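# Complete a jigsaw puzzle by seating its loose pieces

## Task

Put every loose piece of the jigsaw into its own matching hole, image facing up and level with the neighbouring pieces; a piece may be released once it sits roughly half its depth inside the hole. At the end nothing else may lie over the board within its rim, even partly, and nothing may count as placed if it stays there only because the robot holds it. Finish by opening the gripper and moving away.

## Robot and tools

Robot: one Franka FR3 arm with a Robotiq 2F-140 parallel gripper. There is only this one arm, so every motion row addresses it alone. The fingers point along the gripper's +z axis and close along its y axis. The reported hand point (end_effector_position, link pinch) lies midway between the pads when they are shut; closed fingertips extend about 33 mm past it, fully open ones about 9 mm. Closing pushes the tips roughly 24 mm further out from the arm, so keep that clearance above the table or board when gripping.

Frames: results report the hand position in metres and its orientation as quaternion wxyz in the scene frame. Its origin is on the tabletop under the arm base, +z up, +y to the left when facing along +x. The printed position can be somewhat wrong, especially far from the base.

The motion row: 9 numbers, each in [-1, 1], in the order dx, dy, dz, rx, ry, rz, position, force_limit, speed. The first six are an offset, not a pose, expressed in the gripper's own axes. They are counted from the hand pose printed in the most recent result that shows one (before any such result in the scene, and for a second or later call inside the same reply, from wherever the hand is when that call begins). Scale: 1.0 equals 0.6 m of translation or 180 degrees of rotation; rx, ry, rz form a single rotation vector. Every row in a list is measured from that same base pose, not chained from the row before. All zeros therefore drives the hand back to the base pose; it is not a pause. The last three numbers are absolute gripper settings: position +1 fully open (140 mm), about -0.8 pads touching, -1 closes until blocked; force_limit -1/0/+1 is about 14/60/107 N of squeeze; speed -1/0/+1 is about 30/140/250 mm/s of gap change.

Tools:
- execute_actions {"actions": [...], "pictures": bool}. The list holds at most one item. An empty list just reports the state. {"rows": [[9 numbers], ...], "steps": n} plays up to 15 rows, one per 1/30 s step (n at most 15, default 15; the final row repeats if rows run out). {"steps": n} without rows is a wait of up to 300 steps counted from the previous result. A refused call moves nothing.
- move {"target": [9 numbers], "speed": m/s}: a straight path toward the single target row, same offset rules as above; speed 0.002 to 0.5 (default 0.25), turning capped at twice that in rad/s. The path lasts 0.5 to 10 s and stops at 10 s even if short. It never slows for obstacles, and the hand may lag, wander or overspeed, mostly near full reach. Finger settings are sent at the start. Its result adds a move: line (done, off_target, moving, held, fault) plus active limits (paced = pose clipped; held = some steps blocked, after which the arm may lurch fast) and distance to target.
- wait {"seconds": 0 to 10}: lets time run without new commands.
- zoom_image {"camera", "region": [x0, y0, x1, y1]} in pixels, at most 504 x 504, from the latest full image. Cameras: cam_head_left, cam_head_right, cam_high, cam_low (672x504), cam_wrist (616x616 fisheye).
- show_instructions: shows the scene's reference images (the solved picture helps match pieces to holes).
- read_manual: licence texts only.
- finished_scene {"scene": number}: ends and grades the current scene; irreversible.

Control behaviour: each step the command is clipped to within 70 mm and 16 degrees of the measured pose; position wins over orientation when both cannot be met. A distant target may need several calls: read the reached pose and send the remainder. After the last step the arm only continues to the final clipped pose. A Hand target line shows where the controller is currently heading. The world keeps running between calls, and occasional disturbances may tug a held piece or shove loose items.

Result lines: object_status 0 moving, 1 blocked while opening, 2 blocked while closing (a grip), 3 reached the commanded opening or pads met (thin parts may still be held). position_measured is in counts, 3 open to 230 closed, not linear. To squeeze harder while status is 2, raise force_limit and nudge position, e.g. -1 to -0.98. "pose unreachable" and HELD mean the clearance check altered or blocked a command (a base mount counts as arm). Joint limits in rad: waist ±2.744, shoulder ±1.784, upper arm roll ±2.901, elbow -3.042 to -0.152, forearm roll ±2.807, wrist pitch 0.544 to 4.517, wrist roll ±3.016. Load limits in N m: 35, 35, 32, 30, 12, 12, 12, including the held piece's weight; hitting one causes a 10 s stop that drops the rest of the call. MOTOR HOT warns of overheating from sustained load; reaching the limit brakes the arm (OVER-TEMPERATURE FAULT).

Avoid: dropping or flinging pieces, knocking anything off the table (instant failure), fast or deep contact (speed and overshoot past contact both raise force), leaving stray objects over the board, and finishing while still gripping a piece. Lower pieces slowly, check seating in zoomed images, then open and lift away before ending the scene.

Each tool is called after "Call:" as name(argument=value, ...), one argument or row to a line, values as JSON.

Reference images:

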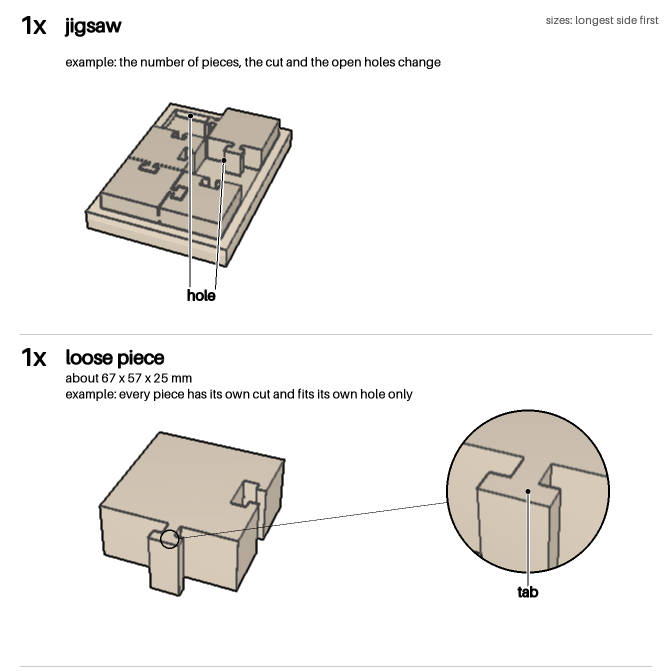

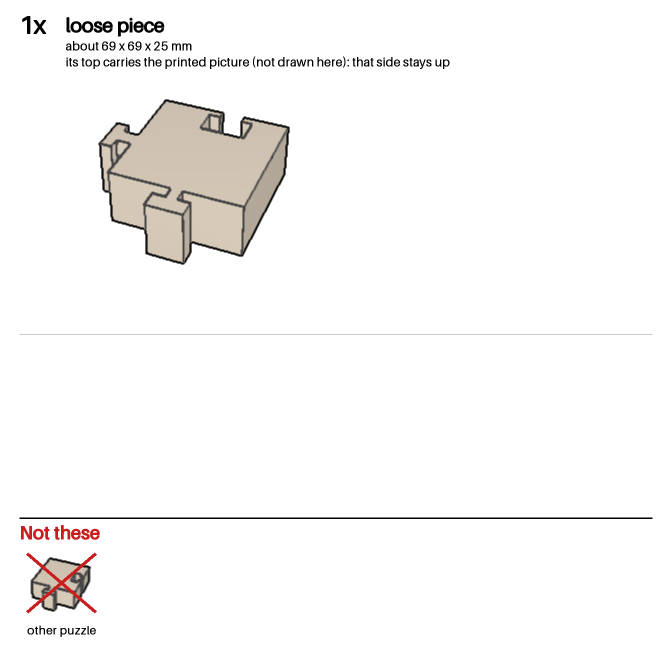

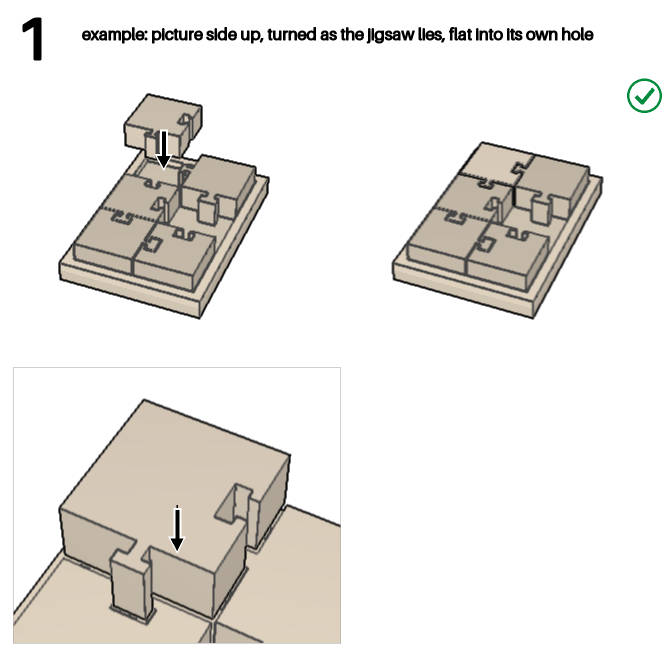

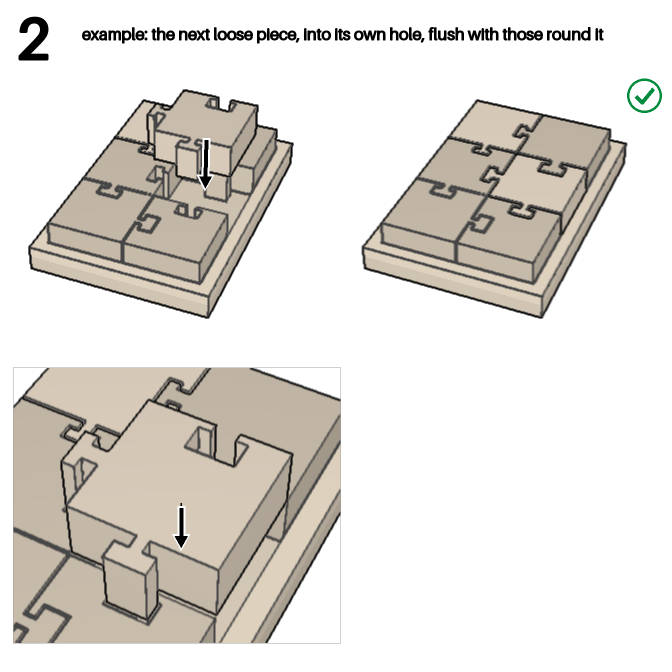

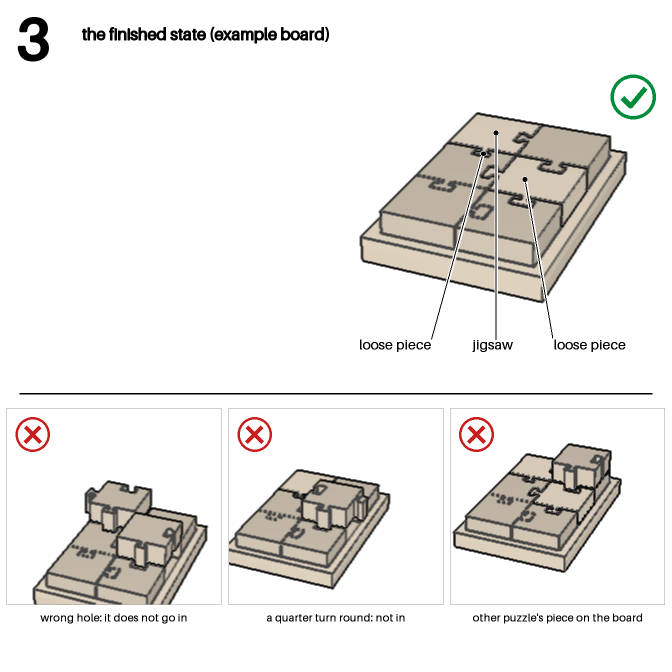

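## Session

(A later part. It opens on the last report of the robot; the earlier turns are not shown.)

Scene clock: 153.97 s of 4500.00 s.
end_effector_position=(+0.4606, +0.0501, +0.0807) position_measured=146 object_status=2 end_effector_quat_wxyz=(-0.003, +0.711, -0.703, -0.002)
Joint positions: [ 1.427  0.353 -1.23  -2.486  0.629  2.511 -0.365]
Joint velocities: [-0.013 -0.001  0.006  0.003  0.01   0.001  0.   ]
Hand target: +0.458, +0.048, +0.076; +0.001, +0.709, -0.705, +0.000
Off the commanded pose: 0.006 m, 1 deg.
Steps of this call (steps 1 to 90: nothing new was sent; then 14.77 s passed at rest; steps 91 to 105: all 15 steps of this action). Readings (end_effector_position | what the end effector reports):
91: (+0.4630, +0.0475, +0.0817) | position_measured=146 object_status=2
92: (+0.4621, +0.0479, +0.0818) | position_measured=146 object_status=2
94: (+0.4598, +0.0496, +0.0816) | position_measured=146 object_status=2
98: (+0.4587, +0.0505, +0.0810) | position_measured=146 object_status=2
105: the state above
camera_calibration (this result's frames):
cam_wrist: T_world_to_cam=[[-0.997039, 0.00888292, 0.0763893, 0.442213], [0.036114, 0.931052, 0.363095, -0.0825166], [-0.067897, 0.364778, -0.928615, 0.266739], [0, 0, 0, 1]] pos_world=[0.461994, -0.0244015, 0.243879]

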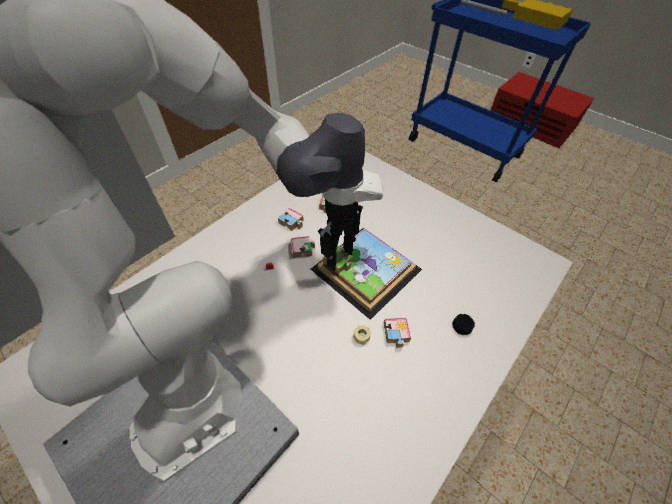

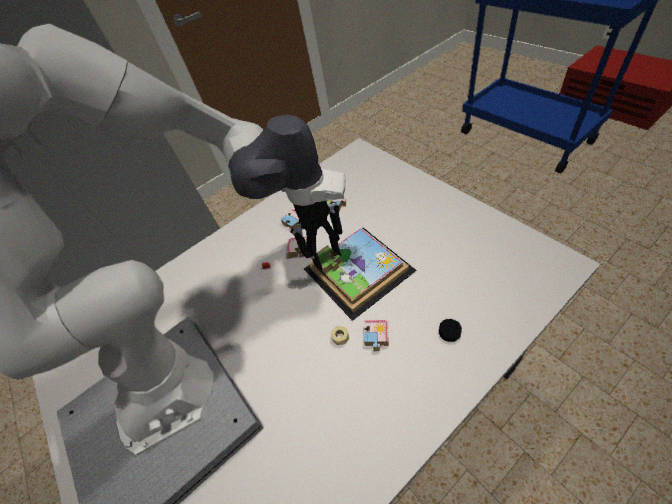

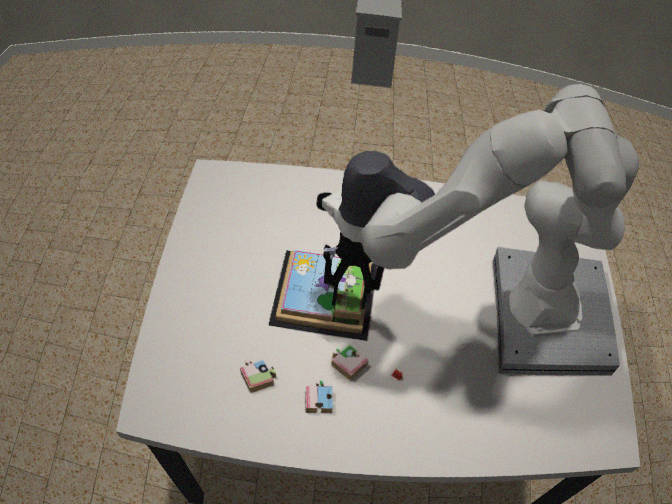

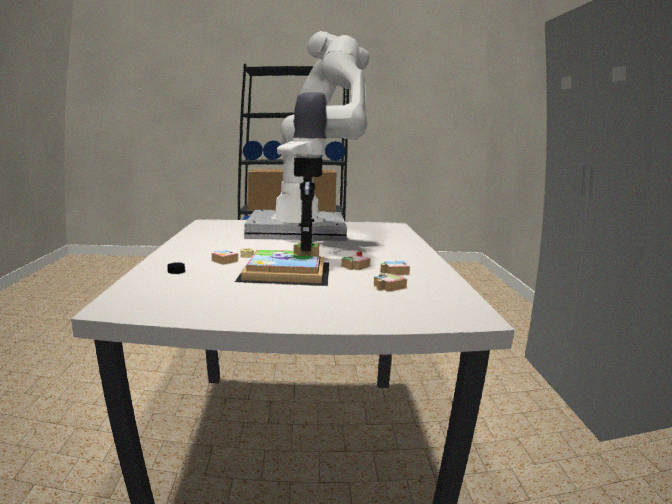

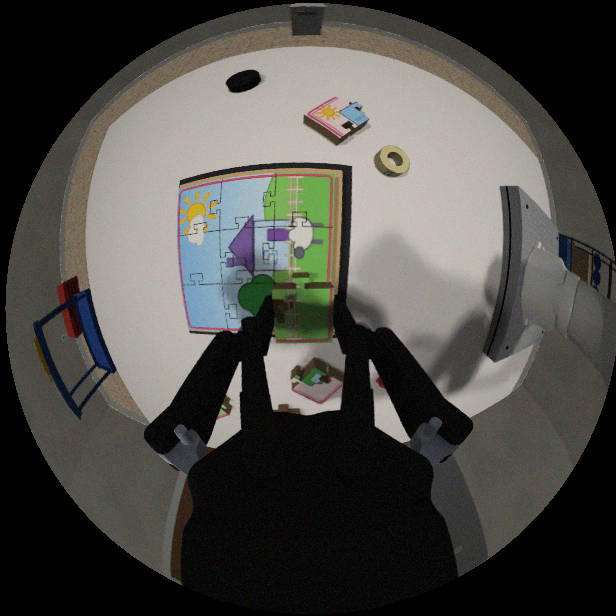

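Call:
execute_actions(
  actions=[
    {"rows":[[0.001,0.001,-0.002,0,0,0,-1,0,0.3],[0.002,0.001,-0.002,0,0,0,-1,0,0.3],[0.003,0.001,-0.002,0,0,0,-1,0,0.3],[0.004,0.001,-0.002,0,0,0,-1,0,0.3],[0.0045,0.001,-0.002,0,0,0,-1,0,0.3],[0.0045,0.001,-0.002,0,0,0,-1,0,0.3],[0.0045,0.001,-0.002,0,0,0,-1,0,0.3],[0.0045,0.001,-0.002,0,0,0,-1,0,0.3],[0.0045,0.001,-0.001,0,0,0,-1,0,0.3],[0.0045,0.001,0,0,0,0,-1,0,0.3],[0.0045,0.001,0.001,0,0,0,-1,0,0.3],[0.0045,0.001,0.002,0,0,0,-1,0,0.3]]},
  ],
)

Call:
zoom_image(
  camera="cam_wrist",
  region=[220, 220, 400, 380],
)

Call:
zoom_image(
  camera="cam_high",
  region=[300, 260, 400, 350],
)

Call:
zoom_image(
  camera="cam_head_right",
  region=[300, 230, 370, 290],
)

Scene clock: 164.27 s of 4500.00 s.
end_effector_position=(+0.4607, +0.0479, +0.0810) position_measured=146 object_status=2 end_effector_quat_wxyz=(-0.003, +0.709, -0.705, -0.003)
Joint positions: [ 1.424  0.352 -1.232 -2.487  0.629  2.51  -0.365]
Joint velocities: [-0.02  -0.001  0.015  0.006 -0.001 -0.     0.   ]
Hand target: +0.460, +0.047, +0.080; -0.003, +0.711, -0.703, -0.002
Off the commanded pose: 0.002 m, 0 deg.
Steps of this call (steps 1 to 90: nothing new was sent; then 6.80 s passed at rest; steps 91 to 105: all 15 steps of this action). Readings (end_effector_position | what the end effector reports):
91: (+0.4609, +0.0502, +0.0812) | position_measured=146 object_status=2
92: (+0.4610, +0.0502, +0.0815) | position_measured=146 object_status=2
94: (+0.4608, +0.0498, +0.0816) | position_measured=146 object_status=2
98: (+0.4605, +0.0486, +0.0816) | position_measured=146 object_status=2
105: the state above
camera_calibration (this result's frames):
cam_wrist: T_world_to_cam=[[-0.996973, 0.0144165, 0.0763955, 0.44193], [0.0413827, 0.930284, 0.364498, -0.0830244], [-0.0658147, 0.366556, -0.928065, 0.26676], [0, 0, 0, 1]] pos_world=[0.461585, -0.0269173, 0.244072]

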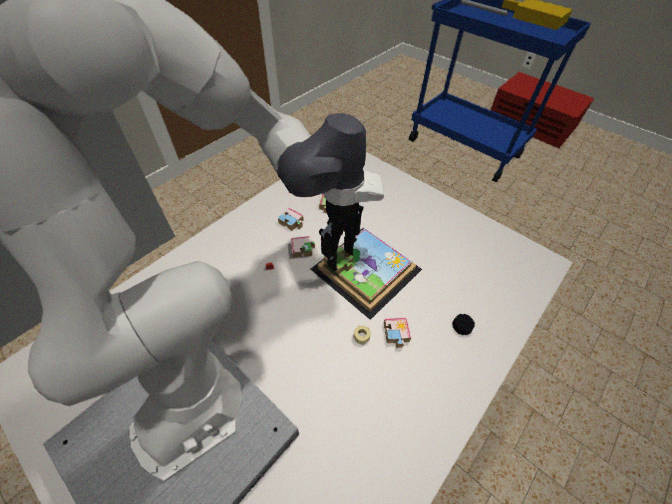

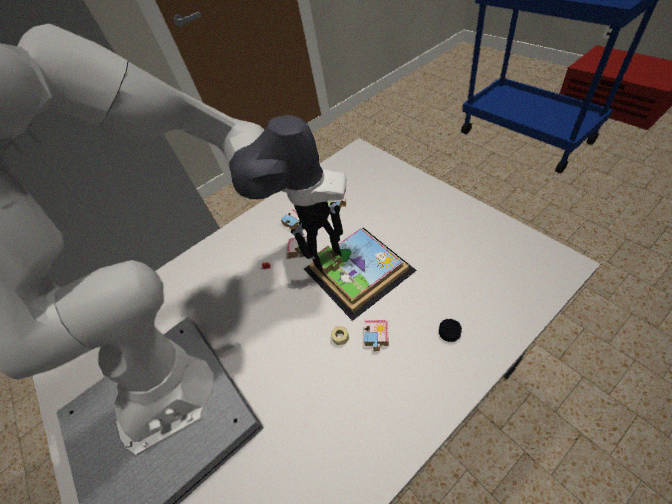

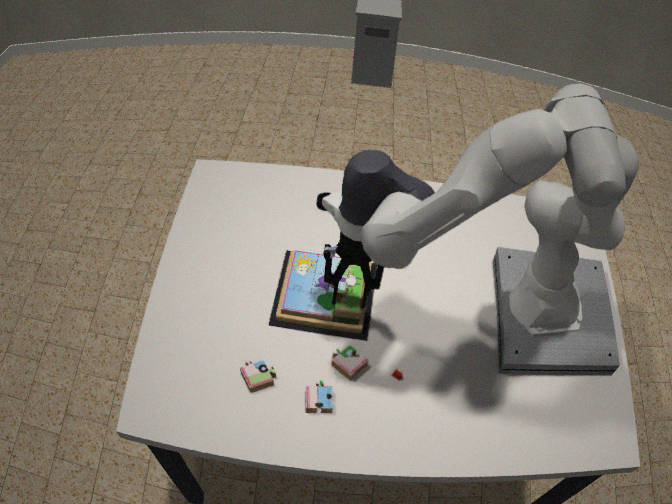

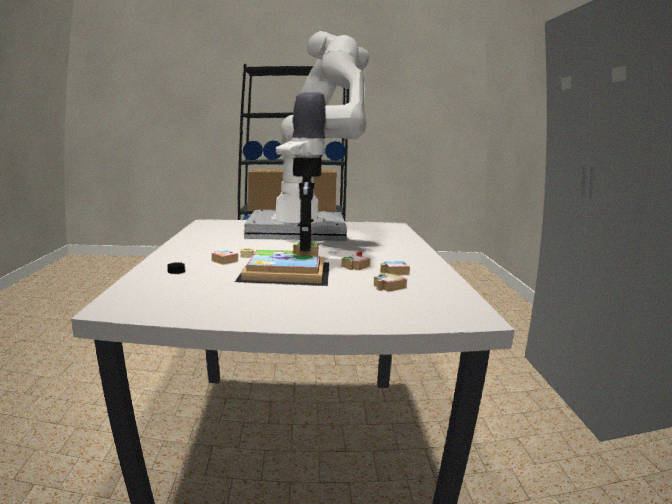

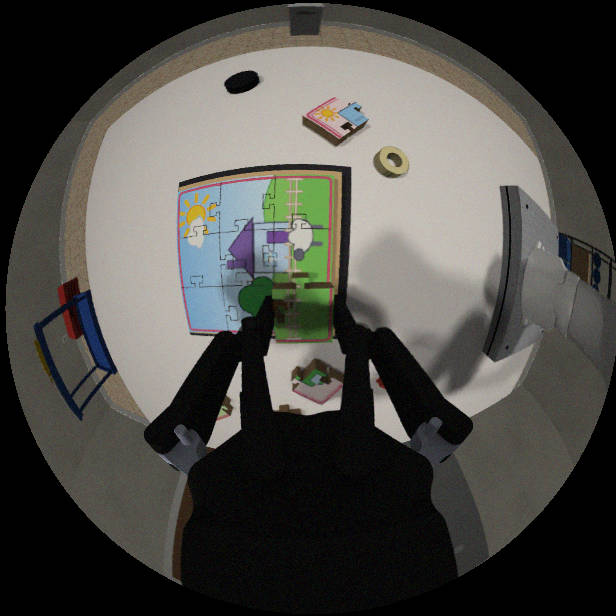

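Region (220, 220, 400, 380) of cam_wrist's 616x616 image, scaled by 2.800, with more detail than that image has.

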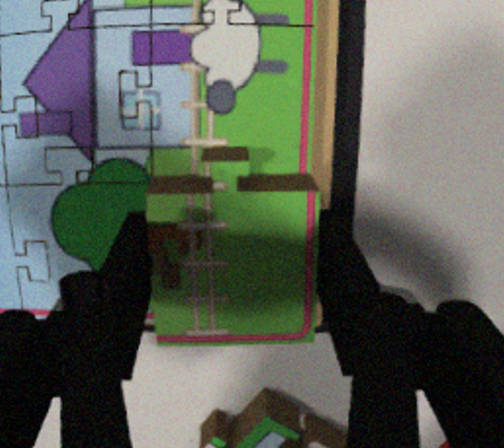

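Region (300, 260, 400, 350) of cam_high's 672x504 image, scaled by 5.040, with more detail than that image has; it fills the top 454 rows of this view, and the rest is white.

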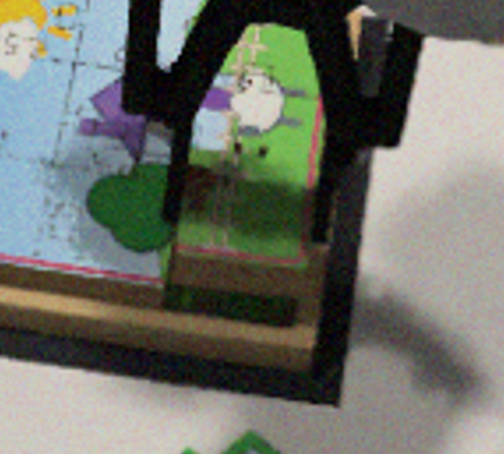

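Region (300, 230, 370, 290) of cam_head_right's 672x504 image, scaled by 7.200, with more detail than that image has; it fills the top 432 rows of this view, and the rest is white.

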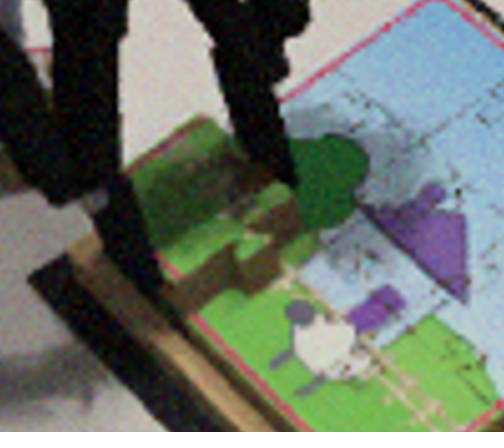

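Call:
execute_actions(
  actions=[
    {"rows":[[0,0,-0.004,0,0,0.01,-1,0,0.3],[0,0,-0.004,0,0,0.01,-1,0,0.3],[0,0,-0.004,0,0,0.0194,-1,0,0.3]]},
  ],
)

Call:
zoom_image(
  camera="cam_wrist",
  region=[220, 220, 400, 380],
)

Scene clock: 173.27 s of 4500.00 s.
end_effector_position=(+0.4604, +0.0478, +0.0829) position_measured=146 object_status=2 end_effector_quat_wxyz=(-0.002, +0.695, -0.719, -0.002)
Joint positions: [ 1.448  0.361 -1.256 -2.487  0.638  2.501 -0.331]
Joint velocities: [ 0.005  0.005 -0.006 -0.     0.008 -0.006  0.028]
Hand target: +0.461, +0.048, +0.083; -0.003, +0.687, -0.726, -0.003
Off the commanded pose: 0.001 m, 1 deg.
Steps of this call (steps 1 to 90: nothing new was sent; then 5.50 s passed at rest; steps 91 to 105: all 15 steps of this action). Readings (end_effector_position | what the end effector reports):
91: (+0.4610, +0.0477, +0.0816) | position_measured=146 object_status=2
92: (+0.4613, +0.0478, +0.0822) | position_measured=146 object_status=2
94: (+0.4614, +0.0477, +0.0829) | position_measured=146 object_status=2
98: (+0.4610, +0.0477, +0.0830) | position_measured=146 object_status=2
105: the state above
camera_calibration (this result's frames):
cam_wrist: T_world_to_cam=[[-0.995659, 0.0532945, 0.0763021, 0.439118], [0.0774753, 0.928886, 0.362173, -0.099963], [-0.0515741, 0.366512, -0.928983, 0.262029], [0, 0, 0, 1]] pos_world=[0.45847, -0.026585, 0.246118]

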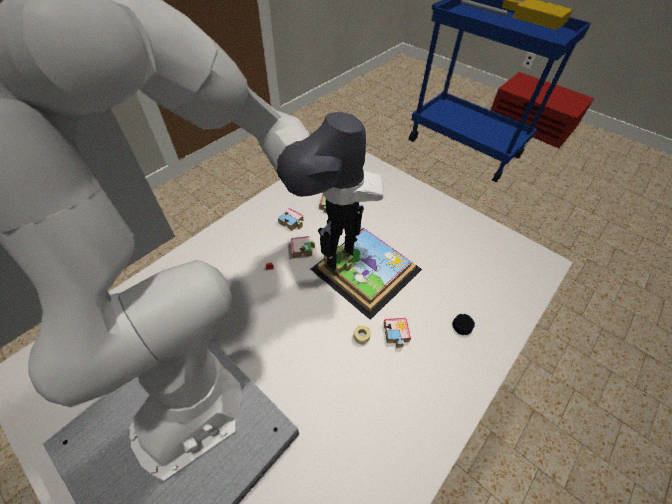

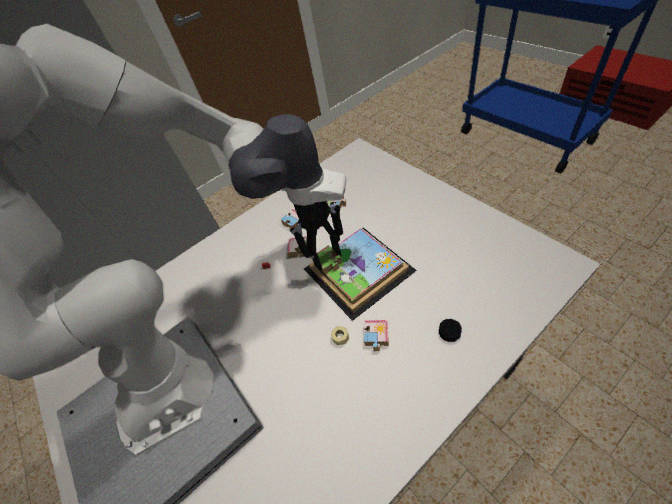

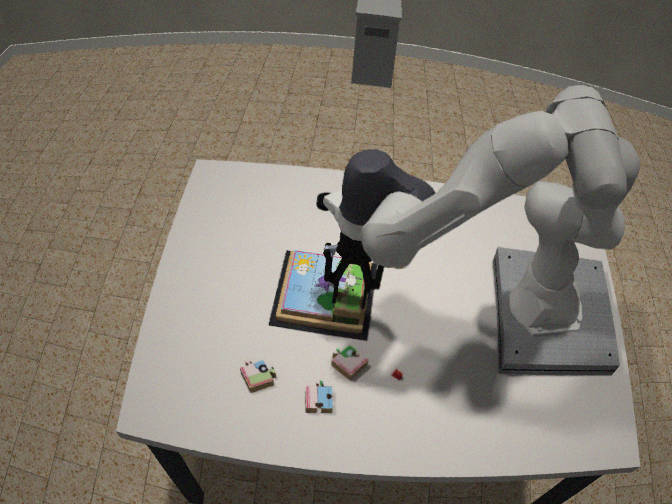

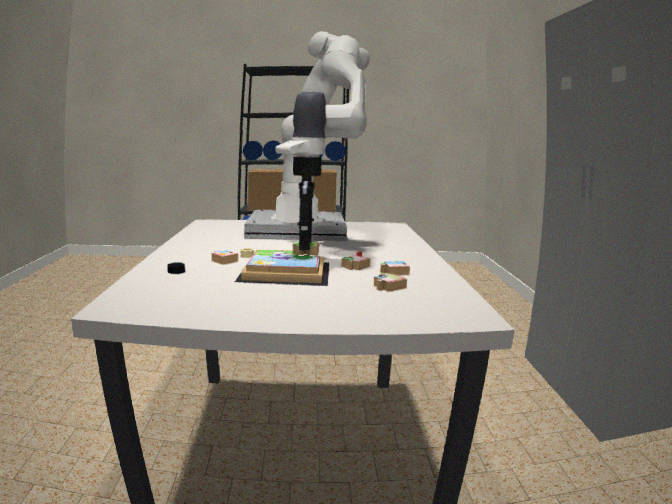

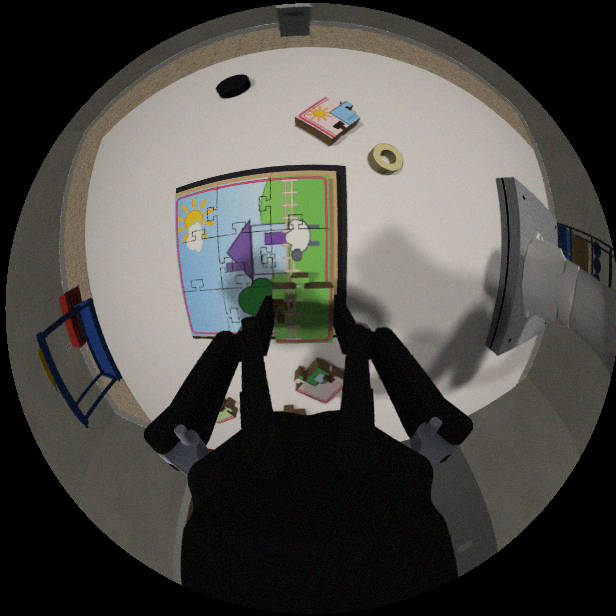

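Region (220, 220, 400, 380) of cam_wrist's 616x616 image, scaled by 2.800, with more detail than that image has.

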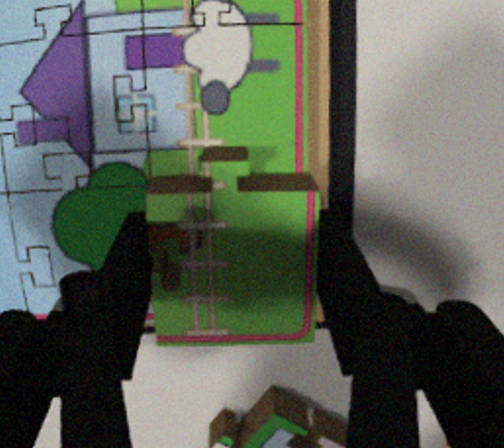

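Call:
execute_actions(
  actions=[
    {"rows":[[0,0.001,0.002,0,0,0,-1,0,0.3],[0,0.001,0.002,0,0,0,-1,0,0.3],[0,0.001,0.004,0,0,0,-1,0,0.3],[0,0.001,0.004,0,0,0,-1,0,0.3],[0,0.002,0.006,0,0,0,-1,0,0.3],[0,0.002,0.006,0,0,0,-1,0,0.3],[0,0.002,0.008,0,0,0,-1,0,0.3],[0,0.002,0.008,0,0,0,-1,0,0.3],[0,0.002,0.01,0,0,0,-1,0,0.3],[0,0.002,0.01,0,0,0,-1,0,0.3],[0,0.002,0.012,0,0,0,-1,0,0.3]]},
  ],
)

Call:
zoom_image(
  camera="cam_wrist",
  region=[220, 220, 400, 380],
)

Call:
zoom_image(
  camera="cam_high",
  region=[300, 260, 400, 350],
)

Scene clock: 182.13 s of 4500.00 s.
end_effector_position=(+0.4623, +0.0476, +0.0809) position_measured=146 object_status=2 end_effector_quat_wxyz=(-0.005, +0.691, -0.723, -0.004)
Joint positions: [ 1.417  0.359 -1.229 -2.482  0.645  2.505 -0.327]
Joint velocities: [-0.032 -0.01   0.024  0.005  0.001  0.007 -0.004]
Hand target: +0.459, +0.048, +0.076; -0.002, +0.695, -0.719, -0.002
Off the commanded pose: 0.006 m, 1 deg.
Steps of this call (steps 1 to 90: nothing new was sent; then 5.37 s passed at rest; steps 91 to 105: all 15 steps of this action). Readings (end_effector_position | what the end effector reports):
91: (+0.4601, +0.0478, +0.0827) | position_measured=146 object_status=2
92: (+0.4600, +0.0478, +0.0825) | position_measured=146 object_status=2
94: (+0.4596, +0.0478, +0.0818) | position_measured=146 object_status=2
98: (+0.4600, +0.0478, +0.0809) | position_measured=146 object_status=2
105: the state above
camera_calibration (this result's frames):
cam_wrist: T_world_to_cam=[[-0.994935, 0.0657951, 0.0759911, 0.440232], [0.089331, 0.925374, 0.368378, -0.105032], [-0.0460827, 0.373301, -0.926565, 0.257259], [0, 0, 0, 1]] pos_world=[0.45924, -0.0278066, 0.243605]

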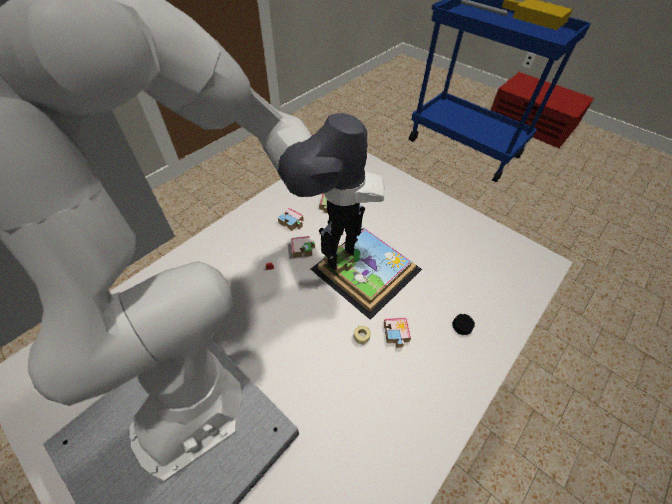

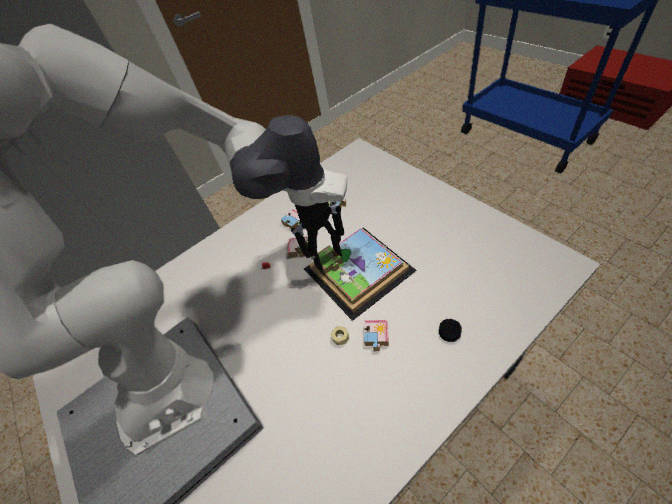

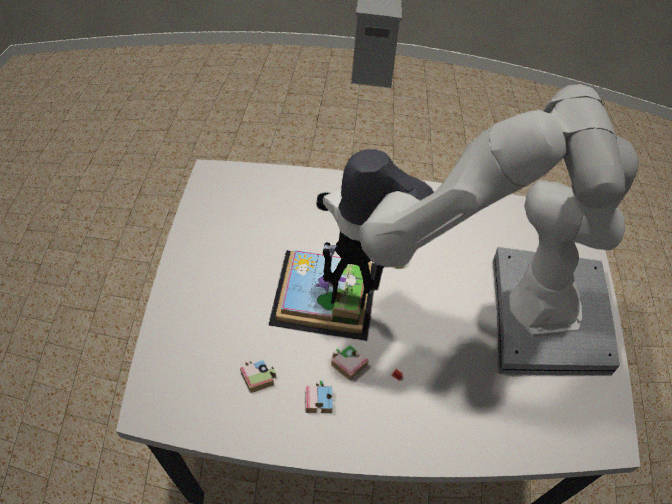

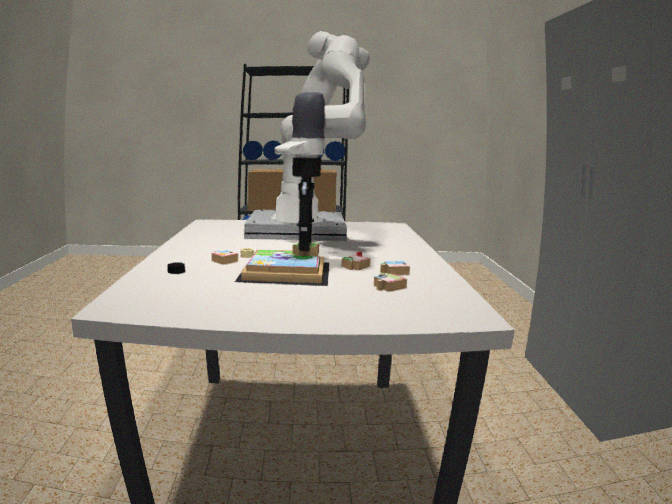

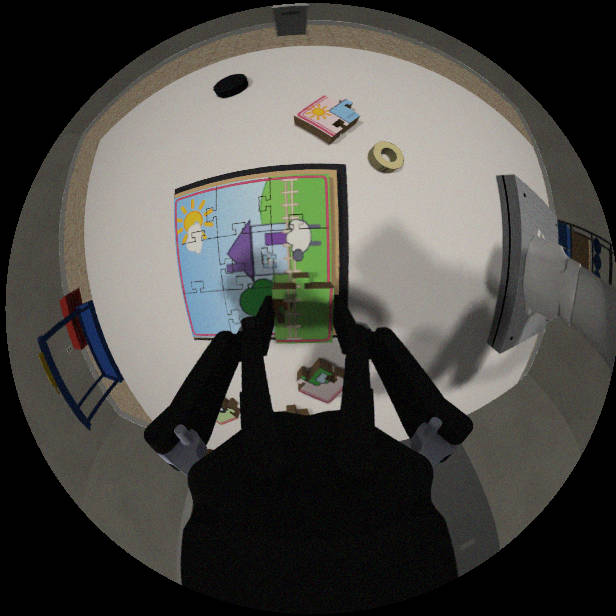

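Region (220, 220, 400, 380) of cam_wrist's 616x616 image, scaled by 2.800, with more detail than that image has.

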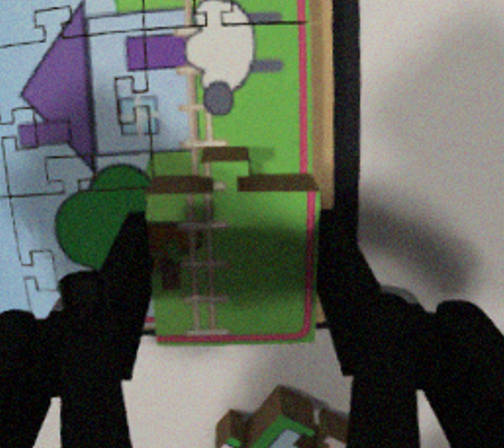

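Region (300, 260, 400, 350) of cam_high's 672x504 image, scaled by 5.040, with more detail than that image has; it fills the top 454 rows of this view, and the rest is white.

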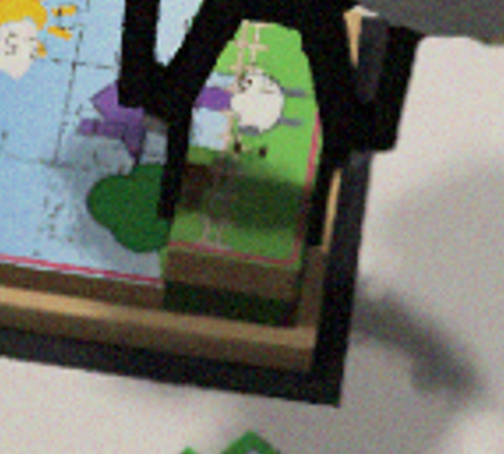

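Call:
execute_actions(
  actions=[
    {"rows":[[0,0.003,-0.002,0,0,0,-1,0,0.3],[0,0.004,-0.002,0,0,0,-1,0,0.3],[-0.001,0.004,-0.002,0.001,0.003,0,-1,0,0.3],[-0.002,0.004,-0.002,0.001,0.003,0,-1,0,0.3],[-0.003,0.004,-0.002,0.001,0.003,0,-1,0,0.3],[-0.004,0.004,-0.002,0.001,0.003,0,-1,0,0.3],[-0.004,0.004,-0.001,0.001,0.003,0,-1,0,0.3],[-0.004,0.005,0,0.001,0.003,0,-1,0,0.3],[-0.004,0.005,0.002,0.001,0.003,0,-1,0,0.3],[-0.004,0.005,0.004,0.001,0.003,0,-1,0,0.3],[-0.004,0.005,0.006,0.001,0.003,0,-1,0,0.3]]},
  ],
)

Call:
zoom_image(
  camera="cam_wrist",
  region=[220, 220, 400, 380],
)

Call:
zoom_image(
  camera="cam_high",
  region=[300, 260, 400, 350],
)

Scene clock: 194.47 s of 4500.00 s.
end_effector_position=(+0.4609, +0.0511, +0.0799) position_measured=146 object_status=2 end_effector_quat_wxyz=(-0.004, +0.693, -0.721, -0.000)
Joint positions: [ 1.438  0.364 -1.235 -2.488  0.649  2.513 -0.323]
Joint velocities: [-0.038  0.037  0.047 -0.02   0.024  0.016  0.   ]
Hand target: +0.459, +0.050, +0.077; -0.003, +0.690, -0.723, +0.000
Off the commanded pose: 0.003 m, 0 deg.
Steps of this call (steps 1 to 90: nothing new was sent; then 8.83 s passed at rest; steps 91 to 105: all 15 steps of this action). Readings (end_effector_position | what the end effector reports):
91: (+0.4625, +0.0476, +0.0814) | position_measured=146 object_status=2
92: (+0.4619, +0.0479, +0.0817) | position_measured=146 object_status=2
94: (+0.4605, +0.0487, +0.0817) | position_measured=146 object_status=2
98: (+0.4594, +0.0517, +0.0813) | position_measured=146 object_status=2
105: the state above
camera_calibration (this result's frames):
cam_wrist: T_world_to_cam=[[-0.99552, 0.0607975, 0.0724194, 0.439489], [0.0830531, 0.92834, 0.362336, -0.104513], [-0.0452007, 0.366728, -0.92923, 0.255112], [0, 0, 0, 1]] pos_world=[0.457732, -0.0232525, 0.243099]

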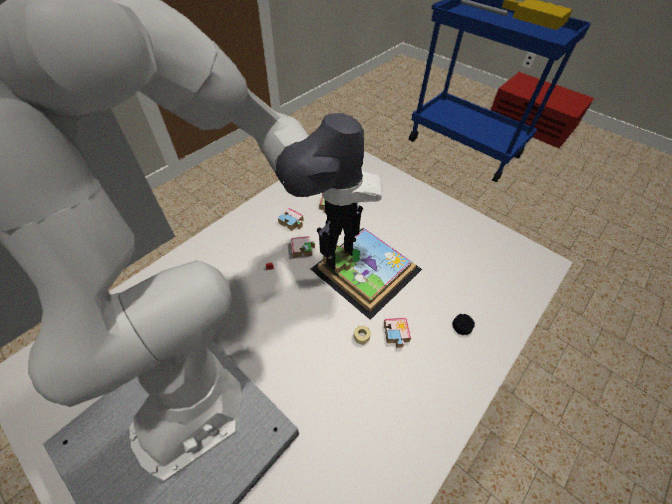

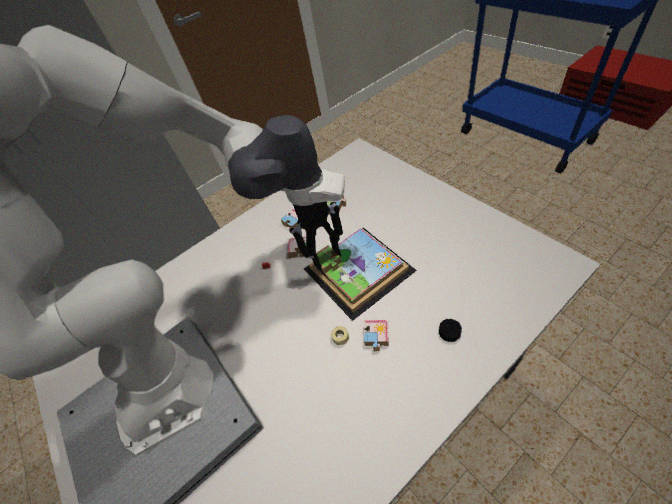

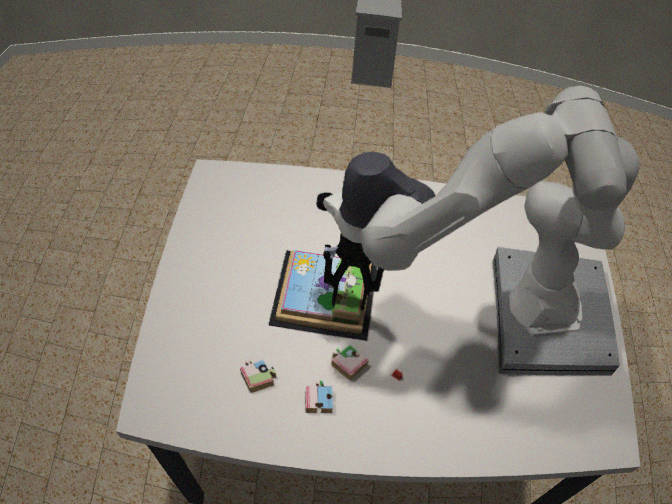

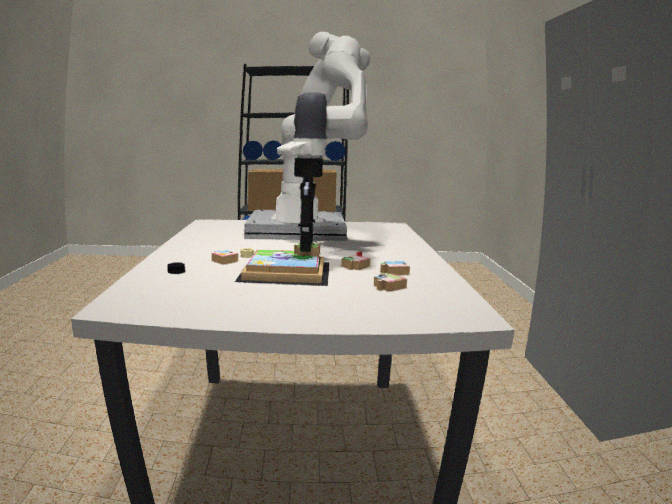

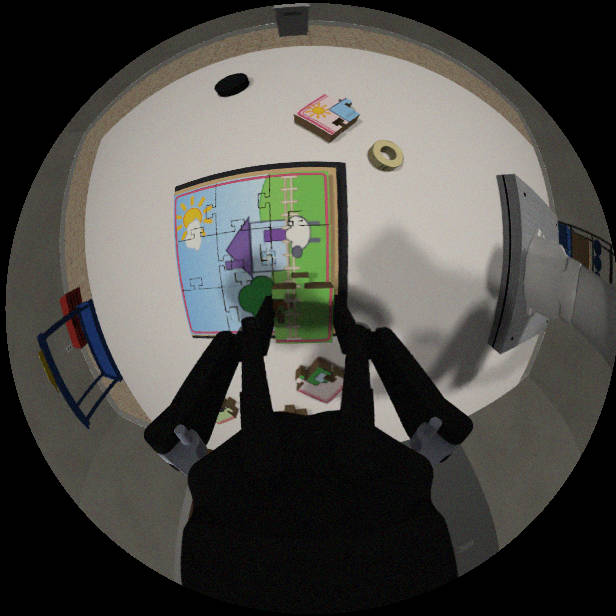

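Region (220, 220, 400, 380) of cam_wrist's 616x616 image, scaled by 2.800, with more detail than that image has.

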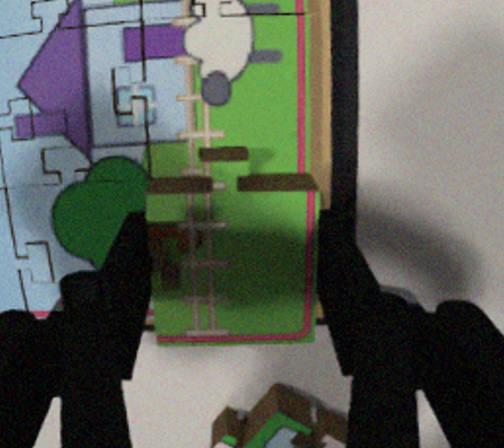

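Region (300, 260, 400, 350) of cam_high's 672x504 image, scaled by 5.040, with more detail than that image has; it fills the top 454 rows of this view, and the rest is white.

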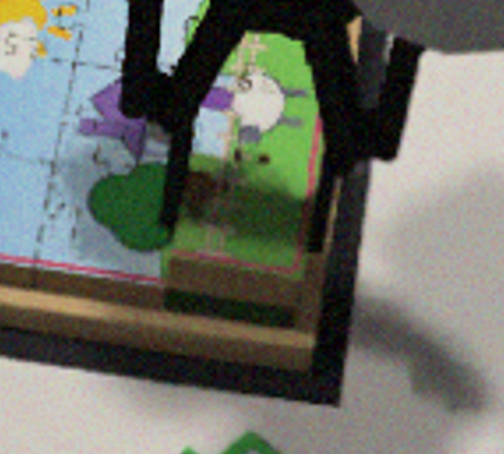

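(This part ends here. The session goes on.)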